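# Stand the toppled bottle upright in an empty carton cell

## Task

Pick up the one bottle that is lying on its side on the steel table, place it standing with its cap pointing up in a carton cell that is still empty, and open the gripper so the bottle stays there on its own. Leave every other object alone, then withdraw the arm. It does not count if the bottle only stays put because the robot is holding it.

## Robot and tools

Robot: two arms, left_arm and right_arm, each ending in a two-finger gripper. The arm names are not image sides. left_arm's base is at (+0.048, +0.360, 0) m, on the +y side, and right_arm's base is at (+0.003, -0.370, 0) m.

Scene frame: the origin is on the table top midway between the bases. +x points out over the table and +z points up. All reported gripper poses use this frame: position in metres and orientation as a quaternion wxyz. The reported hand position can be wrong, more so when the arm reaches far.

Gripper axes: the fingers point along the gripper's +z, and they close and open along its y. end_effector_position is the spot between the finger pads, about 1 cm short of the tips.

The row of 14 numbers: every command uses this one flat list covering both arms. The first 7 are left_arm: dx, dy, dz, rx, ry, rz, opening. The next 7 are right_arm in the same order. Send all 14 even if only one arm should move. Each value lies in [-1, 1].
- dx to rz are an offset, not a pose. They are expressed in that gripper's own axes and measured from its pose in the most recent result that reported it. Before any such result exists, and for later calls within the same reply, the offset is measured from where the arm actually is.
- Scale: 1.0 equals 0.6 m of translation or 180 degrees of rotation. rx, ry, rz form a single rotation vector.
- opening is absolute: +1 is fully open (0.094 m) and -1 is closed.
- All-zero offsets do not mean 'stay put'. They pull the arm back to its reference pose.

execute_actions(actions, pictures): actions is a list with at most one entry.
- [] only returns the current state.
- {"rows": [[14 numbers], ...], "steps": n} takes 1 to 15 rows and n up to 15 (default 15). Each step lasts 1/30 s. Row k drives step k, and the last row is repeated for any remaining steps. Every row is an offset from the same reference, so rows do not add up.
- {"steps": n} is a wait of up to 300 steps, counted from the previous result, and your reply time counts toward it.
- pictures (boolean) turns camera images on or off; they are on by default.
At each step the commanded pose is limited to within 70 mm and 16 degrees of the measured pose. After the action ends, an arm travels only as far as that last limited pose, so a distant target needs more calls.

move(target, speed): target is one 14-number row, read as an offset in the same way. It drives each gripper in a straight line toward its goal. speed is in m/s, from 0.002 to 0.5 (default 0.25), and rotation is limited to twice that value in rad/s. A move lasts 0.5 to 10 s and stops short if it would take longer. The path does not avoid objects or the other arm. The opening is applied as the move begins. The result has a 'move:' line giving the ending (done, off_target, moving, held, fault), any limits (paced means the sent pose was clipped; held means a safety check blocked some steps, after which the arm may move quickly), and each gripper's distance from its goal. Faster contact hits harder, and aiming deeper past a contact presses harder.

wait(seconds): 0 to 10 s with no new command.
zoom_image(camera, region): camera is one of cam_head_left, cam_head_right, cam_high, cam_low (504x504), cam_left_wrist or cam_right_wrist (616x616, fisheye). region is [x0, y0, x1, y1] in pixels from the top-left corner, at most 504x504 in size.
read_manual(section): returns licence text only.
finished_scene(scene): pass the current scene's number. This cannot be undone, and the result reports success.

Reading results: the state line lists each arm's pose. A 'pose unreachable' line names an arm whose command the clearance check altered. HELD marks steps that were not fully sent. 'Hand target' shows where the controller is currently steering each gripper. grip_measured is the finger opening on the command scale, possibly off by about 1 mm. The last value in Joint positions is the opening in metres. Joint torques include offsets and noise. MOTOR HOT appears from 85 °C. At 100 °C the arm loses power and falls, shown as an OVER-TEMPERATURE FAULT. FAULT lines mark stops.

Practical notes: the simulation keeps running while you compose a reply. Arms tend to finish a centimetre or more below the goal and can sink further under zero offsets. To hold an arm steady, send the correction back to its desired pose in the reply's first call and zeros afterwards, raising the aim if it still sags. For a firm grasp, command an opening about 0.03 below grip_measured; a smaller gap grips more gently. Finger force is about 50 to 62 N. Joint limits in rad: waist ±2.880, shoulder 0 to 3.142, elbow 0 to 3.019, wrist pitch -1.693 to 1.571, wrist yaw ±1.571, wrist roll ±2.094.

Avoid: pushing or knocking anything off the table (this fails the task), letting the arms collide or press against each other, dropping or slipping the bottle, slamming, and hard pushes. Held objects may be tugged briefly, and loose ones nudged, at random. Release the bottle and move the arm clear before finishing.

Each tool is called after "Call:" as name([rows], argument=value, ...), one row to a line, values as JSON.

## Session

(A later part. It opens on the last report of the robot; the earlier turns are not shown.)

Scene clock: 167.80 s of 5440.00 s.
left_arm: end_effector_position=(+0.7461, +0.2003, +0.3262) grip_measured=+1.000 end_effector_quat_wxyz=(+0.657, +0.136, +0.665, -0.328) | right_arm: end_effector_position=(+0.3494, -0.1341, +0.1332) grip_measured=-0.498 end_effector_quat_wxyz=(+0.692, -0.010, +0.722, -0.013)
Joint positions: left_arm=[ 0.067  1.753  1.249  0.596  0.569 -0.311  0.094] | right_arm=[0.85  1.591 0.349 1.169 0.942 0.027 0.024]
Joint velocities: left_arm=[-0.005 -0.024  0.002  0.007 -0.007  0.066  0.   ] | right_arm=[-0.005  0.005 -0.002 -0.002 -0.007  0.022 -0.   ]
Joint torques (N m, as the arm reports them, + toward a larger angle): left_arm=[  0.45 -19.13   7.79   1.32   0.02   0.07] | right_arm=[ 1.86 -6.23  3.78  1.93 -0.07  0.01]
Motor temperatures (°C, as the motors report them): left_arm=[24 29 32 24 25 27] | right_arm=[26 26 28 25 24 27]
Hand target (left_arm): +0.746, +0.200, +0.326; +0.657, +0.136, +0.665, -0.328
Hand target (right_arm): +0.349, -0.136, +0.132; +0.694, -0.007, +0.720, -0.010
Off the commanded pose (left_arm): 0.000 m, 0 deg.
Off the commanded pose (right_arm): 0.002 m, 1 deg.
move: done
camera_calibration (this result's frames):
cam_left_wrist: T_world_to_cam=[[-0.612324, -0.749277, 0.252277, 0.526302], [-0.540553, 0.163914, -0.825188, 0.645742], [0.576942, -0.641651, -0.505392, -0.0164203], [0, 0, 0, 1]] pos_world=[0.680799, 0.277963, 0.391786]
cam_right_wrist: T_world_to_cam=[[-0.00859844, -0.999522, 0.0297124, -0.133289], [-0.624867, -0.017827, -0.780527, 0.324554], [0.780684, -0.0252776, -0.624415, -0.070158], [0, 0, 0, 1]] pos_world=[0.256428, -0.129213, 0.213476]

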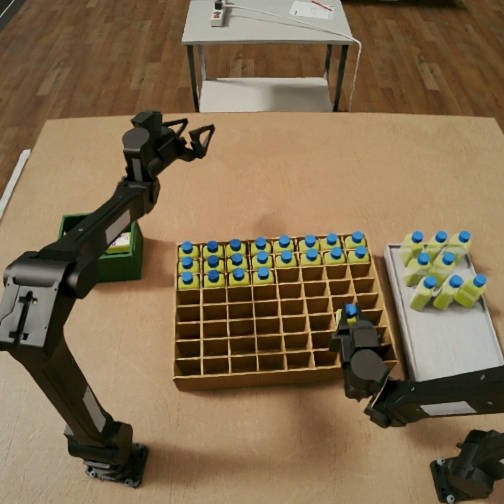

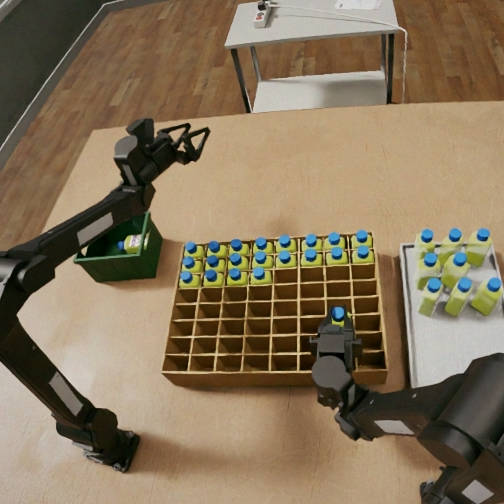

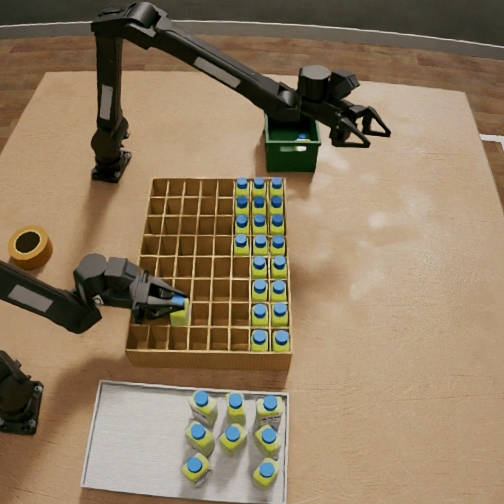

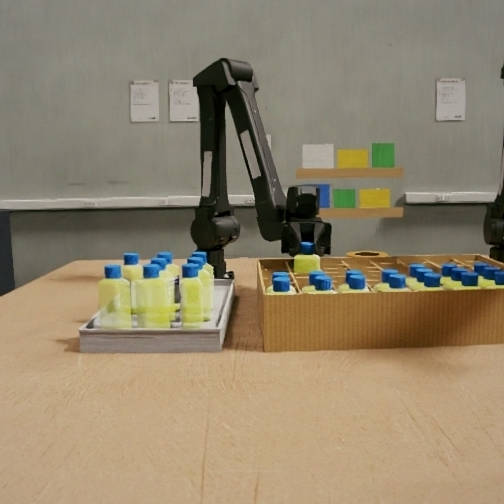

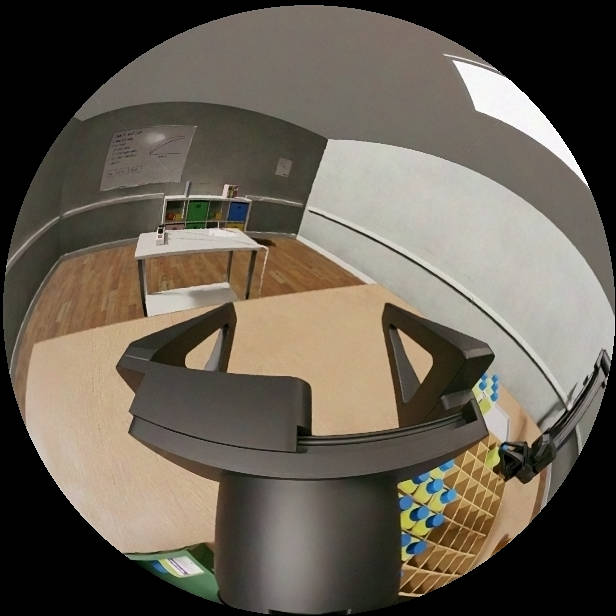

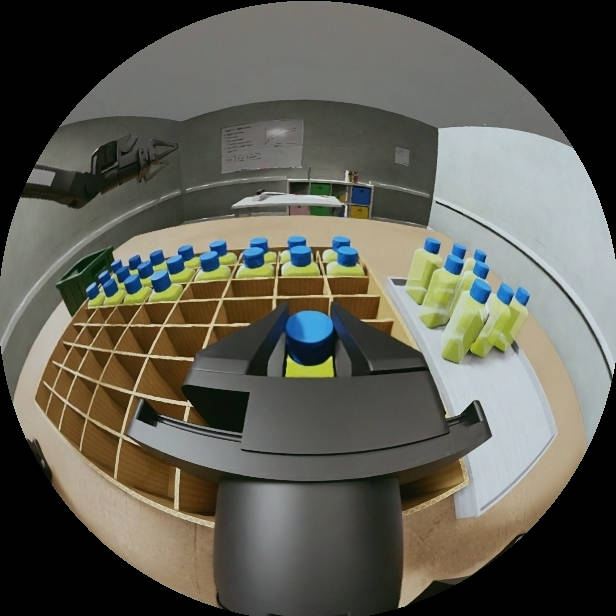

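Call:
move(target=[0,0,0,0,0,0,1,0.012,0,0,0,0,0,-0.56], speed=0.02)

Call:
move(target=[0,0,0,0,0,0,1,0,0,0,0,0,0,0.3], speed=0.05)

Scene clock: 173.27 s of 5440.00 s.
left_arm: end_effector_position=(+0.7461, +0.2003, +0.3262) grip_measured=+1.000 end_effector_quat_wxyz=(+0.657, +0.136, +0.665, -0.328) | right_arm: end_effector_position=(+0.3495, -0.1340, +0.1266) grip_measured=-0.498 end_effector_quat_wxyz=(+0.689, -0.013, +0.724, -0.017)
Joint positions: left_arm=[ 0.067  1.753  1.249  0.596  0.569 -0.311  0.094] | right_arm=[0.85  1.614 0.349 1.181 0.942 0.027 0.024]
Joint velocities: left_arm=[-0.005 -0.015 -0.012 -0.017 -0.007 -0.051  0.   ] | right_arm=[ 0.005  0.015 -0.007  0.012 -0.022  0.051  0.001]
Joint torques (N m, as the arm reports them, + toward a larger angle): left_arm=[  0.5  -19.44   7.83   1.33   0.01   0.06] | right_arm=[ 2.14 -6.19  3.89  2.14  0.01  0.  ]
Motor temperatures (°C, as the motors report them): left_arm=[24 29 32 24 25 27] | right_arm=[26 26 28 25 24 27]
Hand target (left_arm): +0.746, +0.200, +0.326; +0.657, +0.136, +0.665, -0.328
Hand target (right_arm): +0.349, -0.134, +0.126; +0.691, -0.010, +0.722, -0.014
Off the commanded pose (left_arm): 0.000 m, 0 deg.
Off the commanded pose (right_arm): 0.001 m, 1 deg.
After step 90, 1.73 s passed at rest.
move: done
camera_calibration (this result's frames):
cam_left_wrist: T_world_to_cam=[[-0.612324, -0.749277, 0.252277, 0.526302], [-0.540553, 0.163914, -0.825188, 0.645742], [0.576942, -0.641651, -0.505392, -0.0164203], [0, 0, 0, 1]] pos_world=[0.680799, 0.277963, 0.391786]
cam_right_wrist: T_world_to_cam=[[-0.00836578, -0.999205, 0.0389888, -0.134183], [-0.630139, -0.0250067, -0.77608, 0.319756], [0.776437, -0.0310609, -0.629429, -0.0730195], [0, 0, 0, 1]] pos_world=[0.257063, -0.128348, 0.207427]

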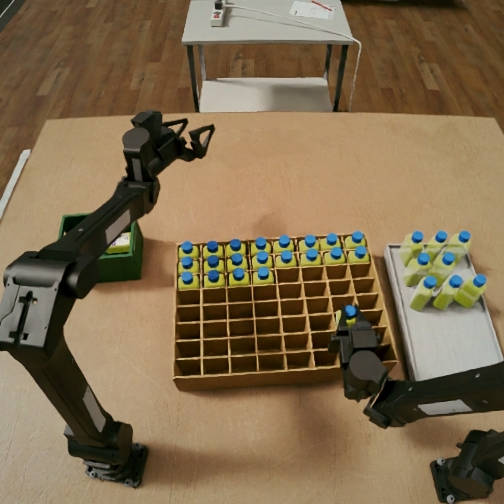

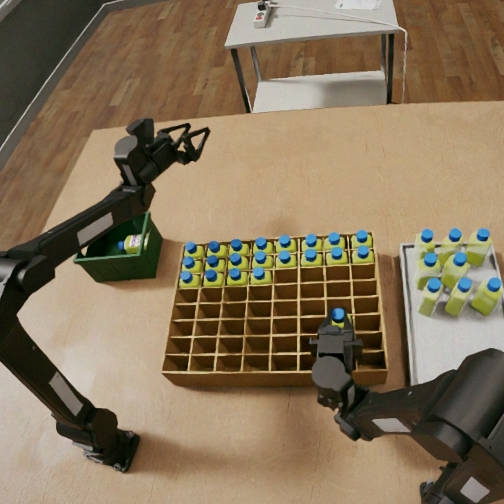

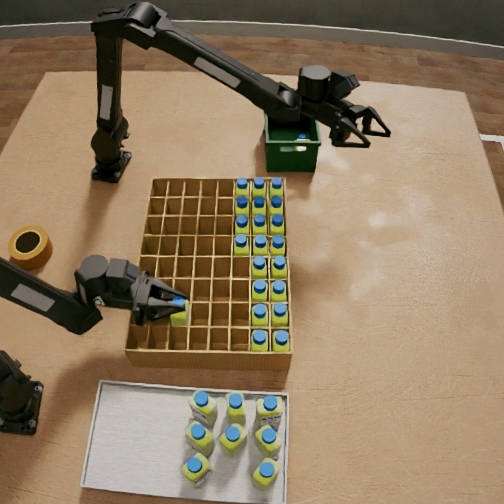

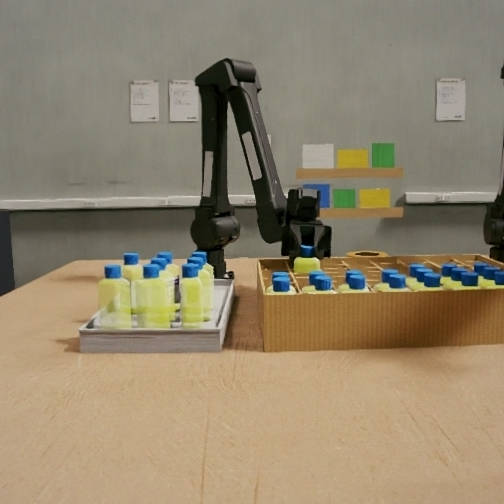

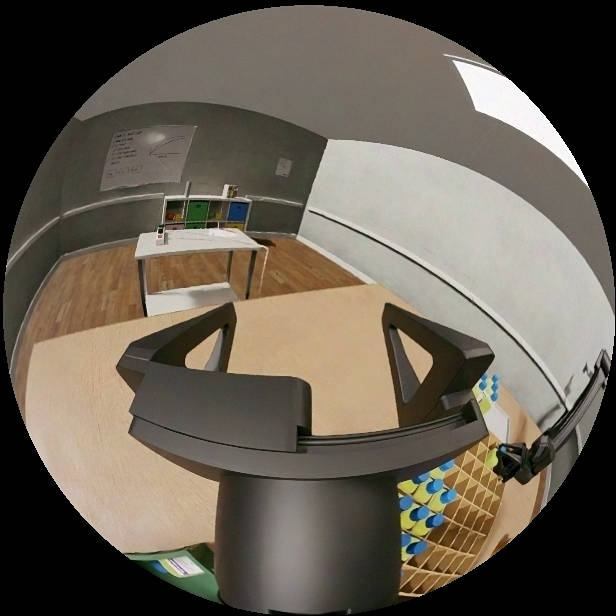

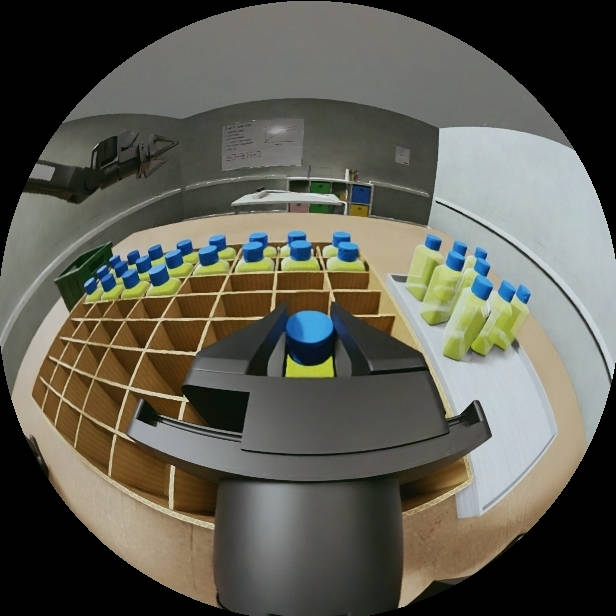

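Scene clock: 173.77 s of 5440.00 s.
left_arm: end_effector_position=(+0.7461, +0.2003, +0.3262) grip_measured=+1.000 end_effector_quat_wxyz=(+0.657, +0.136, +0.665, -0.328) | right_arm: end_effector_position=(+0.3495, -0.1340, +0.1266) grip_measured=+0.298 end_effector_quat_wxyz=(+0.689, -0.013, +0.724, -0.017)
Joint positions: left_arm=[ 0.067  1.753  1.249  0.596  0.569 -0.311  0.094] | right_arm=[0.85  1.614 0.349 1.181 0.942 0.027 0.061]
Joint velocities: left_arm=[-0.005 -0.005  0.007  0.002 -0.007 -0.022  0.   ] | right_arm=[ 0.005  0.005  0.012 -0.012 -0.051  0.037  0.   ]
Joint torques (N m, as the arm reports them, + toward a larger angle): left_arm=[  0.51 -19.17   7.86   1.44   0.01   0.08] | right_arm=[ 2.57 -7.22  3.88  1.28 -0.02 -0.02]
Motor temperatures (°C, as the motors report them): left_arm=[24 29 32 24 25 27] | right_arm=[26 26 28 25 24 27]
Hand target (left_arm): +0.746, +0.200, +0.326; +0.657, +0.136, +0.665, -0.328
Hand target (right_arm): +0.349, -0.134, +0.127; +0.689, -0.013, +0.724, -0.017
Off the commanded pose (left_arm): 0.000 m, 0 deg.
Off the commanded pose (right_arm): 0.000 m, 0 deg.
move: done
camera_calibration (this result's frames):
cam_left_wrist: T_world_to_cam=[[-0.612324, -0.749277, 0.252277, 0.526302], [-0.540553, 0.163914, -0.825188, 0.645742], [0.576942, -0.641651, -0.505392, -0.0164203], [0, 0, 0, 1]] pos_world=[0.680799, 0.277963, 0.391786]
cam_right_wrist: T_world_to_cam=[[-0.00836578, -0.999205, 0.0389888, -0.134183], [-0.630139, -0.0250067, -0.77608, 0.319756], [0.776437, -0.0310609, -0.629429, -0.0730195], [0, 0, 0, 1]] pos_world=[0.257063, -0.128348, 0.207427]

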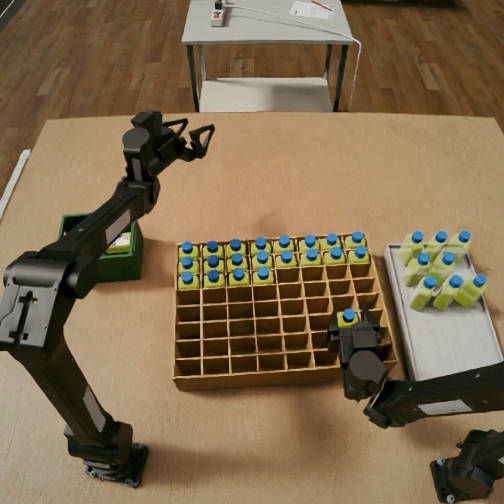

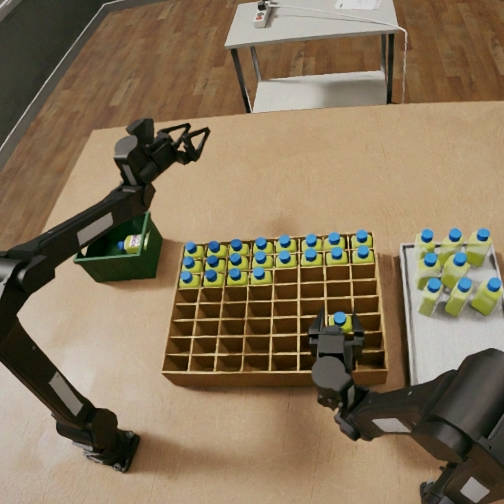

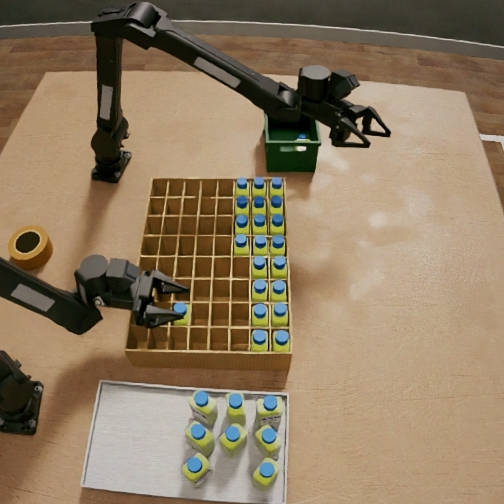

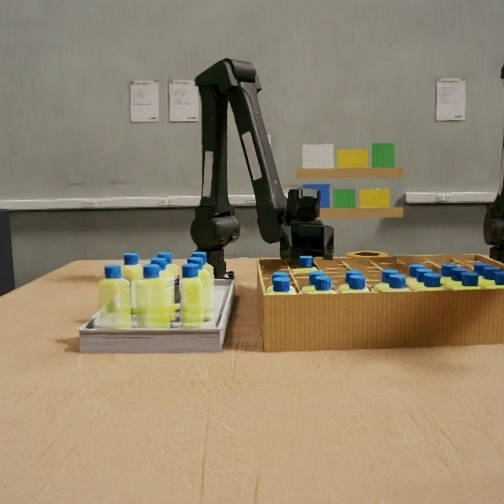

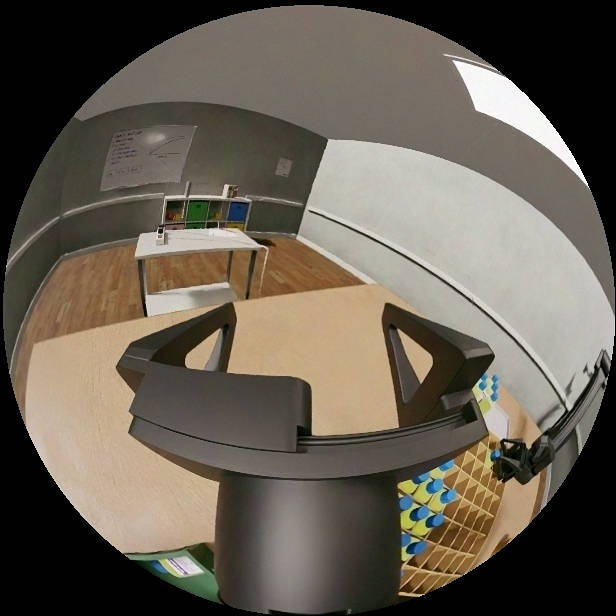

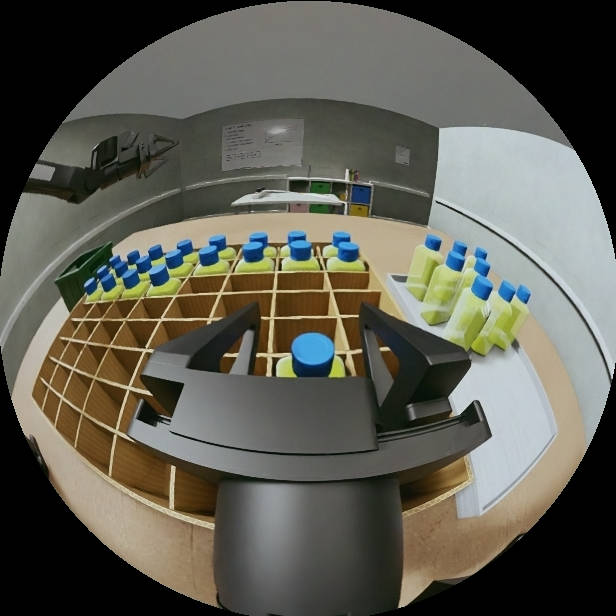

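Dropped in. Lift away.

Call:
move(target=[0,0,0,0,0,0,1,-0.27,0,-0.1,0,0,0,1], speed=0.2)

Scene clock: 181.60 s of 5440.00 s.
left_arm: end_effector_position=(+0.7461, +0.2003, +0.3262) grip_measured=+1.000 end_effector_quat_wxyz=(+0.657, +0.136, +0.665, -0.328) | right_arm: end_effector_position=(+0.2948, -0.1406, +0.2674) grip_measured=+1.000 end_effector_quat_wxyz=(+0.682, -0.027, +0.730, -0.038)
Joint positions: left_arm=[ 0.067  1.753  1.249  0.596  0.569 -0.311  0.094] | right_arm=[1.008 0.948 0.434 0.363 1.11  0.043 0.094]
Joint velocities: left_arm=[-0.005 -0.005  0.007  0.017 -0.022  0.007  0.   ] | right_arm=[ 0.005 -0.005 -0.007  0.002  0.051 -0.022  0.   ]
Joint torques (N m, as the arm reports them, + toward a larger angle): left_arm=[  0.4  -18.99   7.88   1.34  -0.01   0.08] | right_arm=[ 3.91 -3.13 12.66  1.1   0.14  0.1 ]
Motor temperatures (°C, as the motors report them): left_arm=[24 29 32 24 25 27] | right_arm=[26 27 28 25 24 27]
Hand target (left_arm): +0.746, +0.200, +0.326; +0.657, +0.136, +0.665, -0.328
Hand target (right_arm): +0.296, -0.128, +0.291; +0.690, -0.013, +0.724, -0.017
Off the commanded pose (left_arm): 0.000 m, 0 deg.
Off the commanded pose (right_arm): 0.028 m, 3 deg.
After step 90, 3.47 s passed at rest.
move: off_target (right_arm)
camera_calibration (this result's frames):
cam_left_wrist: T_world_to_cam=[[-0.612324, -0.749277, 0.252277, 0.526302], [-0.540553, 0.163914, -0.825188, 0.645742], [0.576942, -0.641651, -0.505392, -0.0164203], [0, 0, 0, 1]] pos_world=[0.680799, 0.277963, 0.391786]
cam_right_wrist: T_world_to_cam=[[-0.01667, -0.995953, 0.0883214, -0.157035], [-0.643866, -0.0568881, -0.763021, 0.390547], [0.764957, -0.0695866, -0.640312, 0.0587565], [0, 0, 0, 1]] pos_world=[0.203896, -0.130094, 0.349487]

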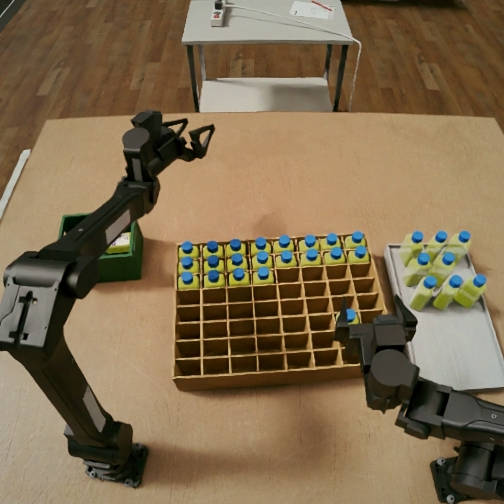

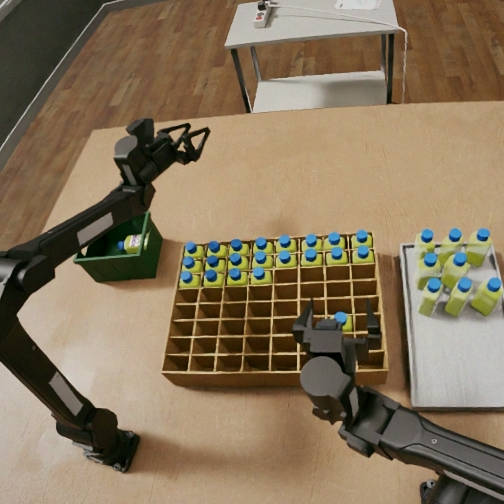

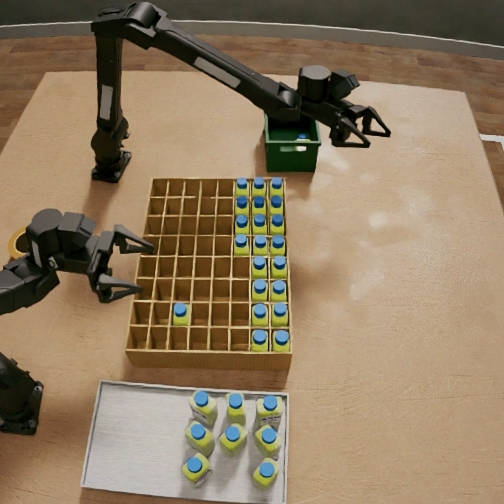

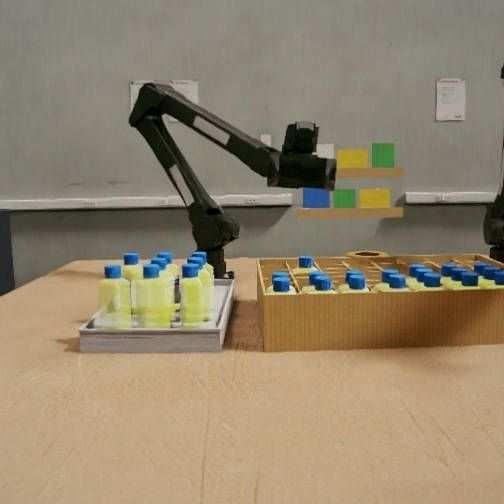

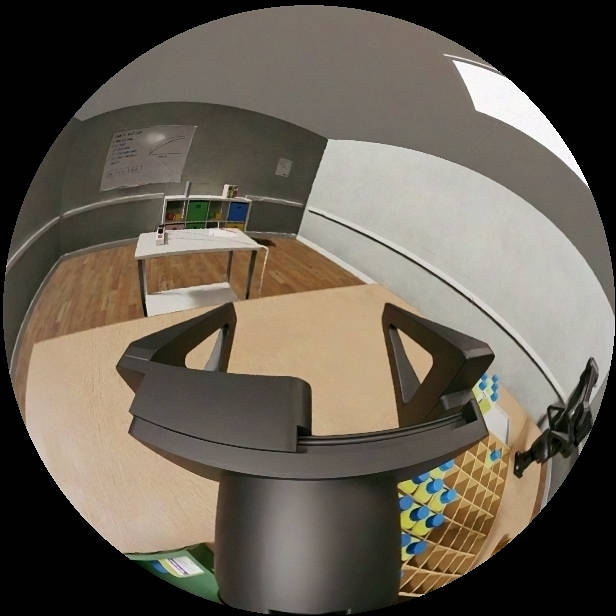

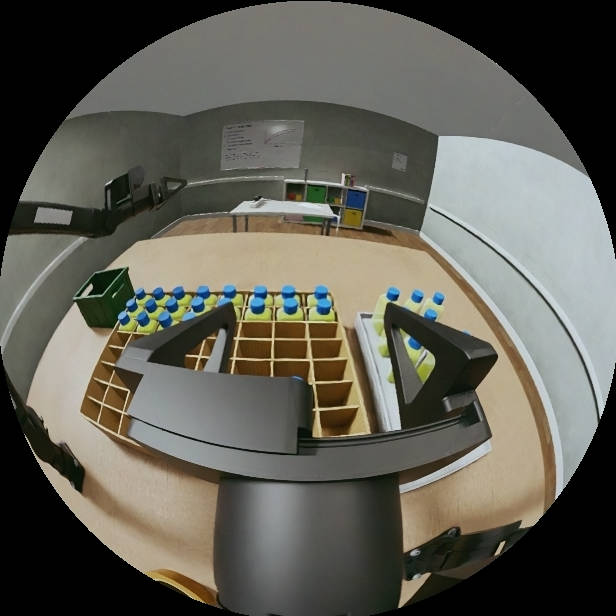

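Call:
zoom_image(camera="cam_low", region=[250,230,504,330])

Call:
zoom_image(camera="cam_high", region=[130,270,300,370])

Region (250, 230, 504, 330) of cam_low's 504x504 image, scaled by 1.984, with more detail than that image has; it fills the top 198 rows of this view, and the rest is white.

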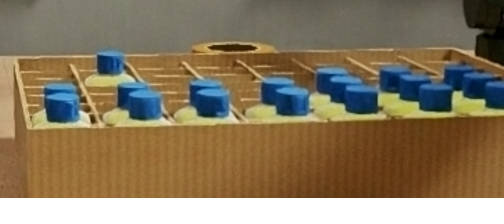

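Region (130, 270, 300, 370) of cam_high's 504x504 image, scaled by 2.965, with more detail than that image has; it fills the top 296 rows of this view, and the rest is white.

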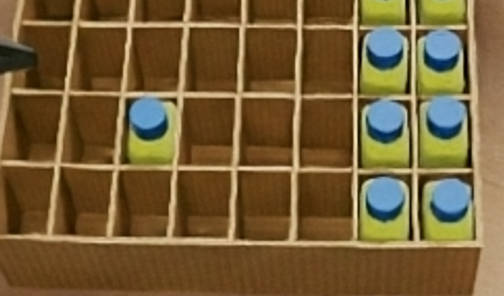

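Seated like the others.

Call:
finished_scene(scene=2)

The scene is finished: the task was done.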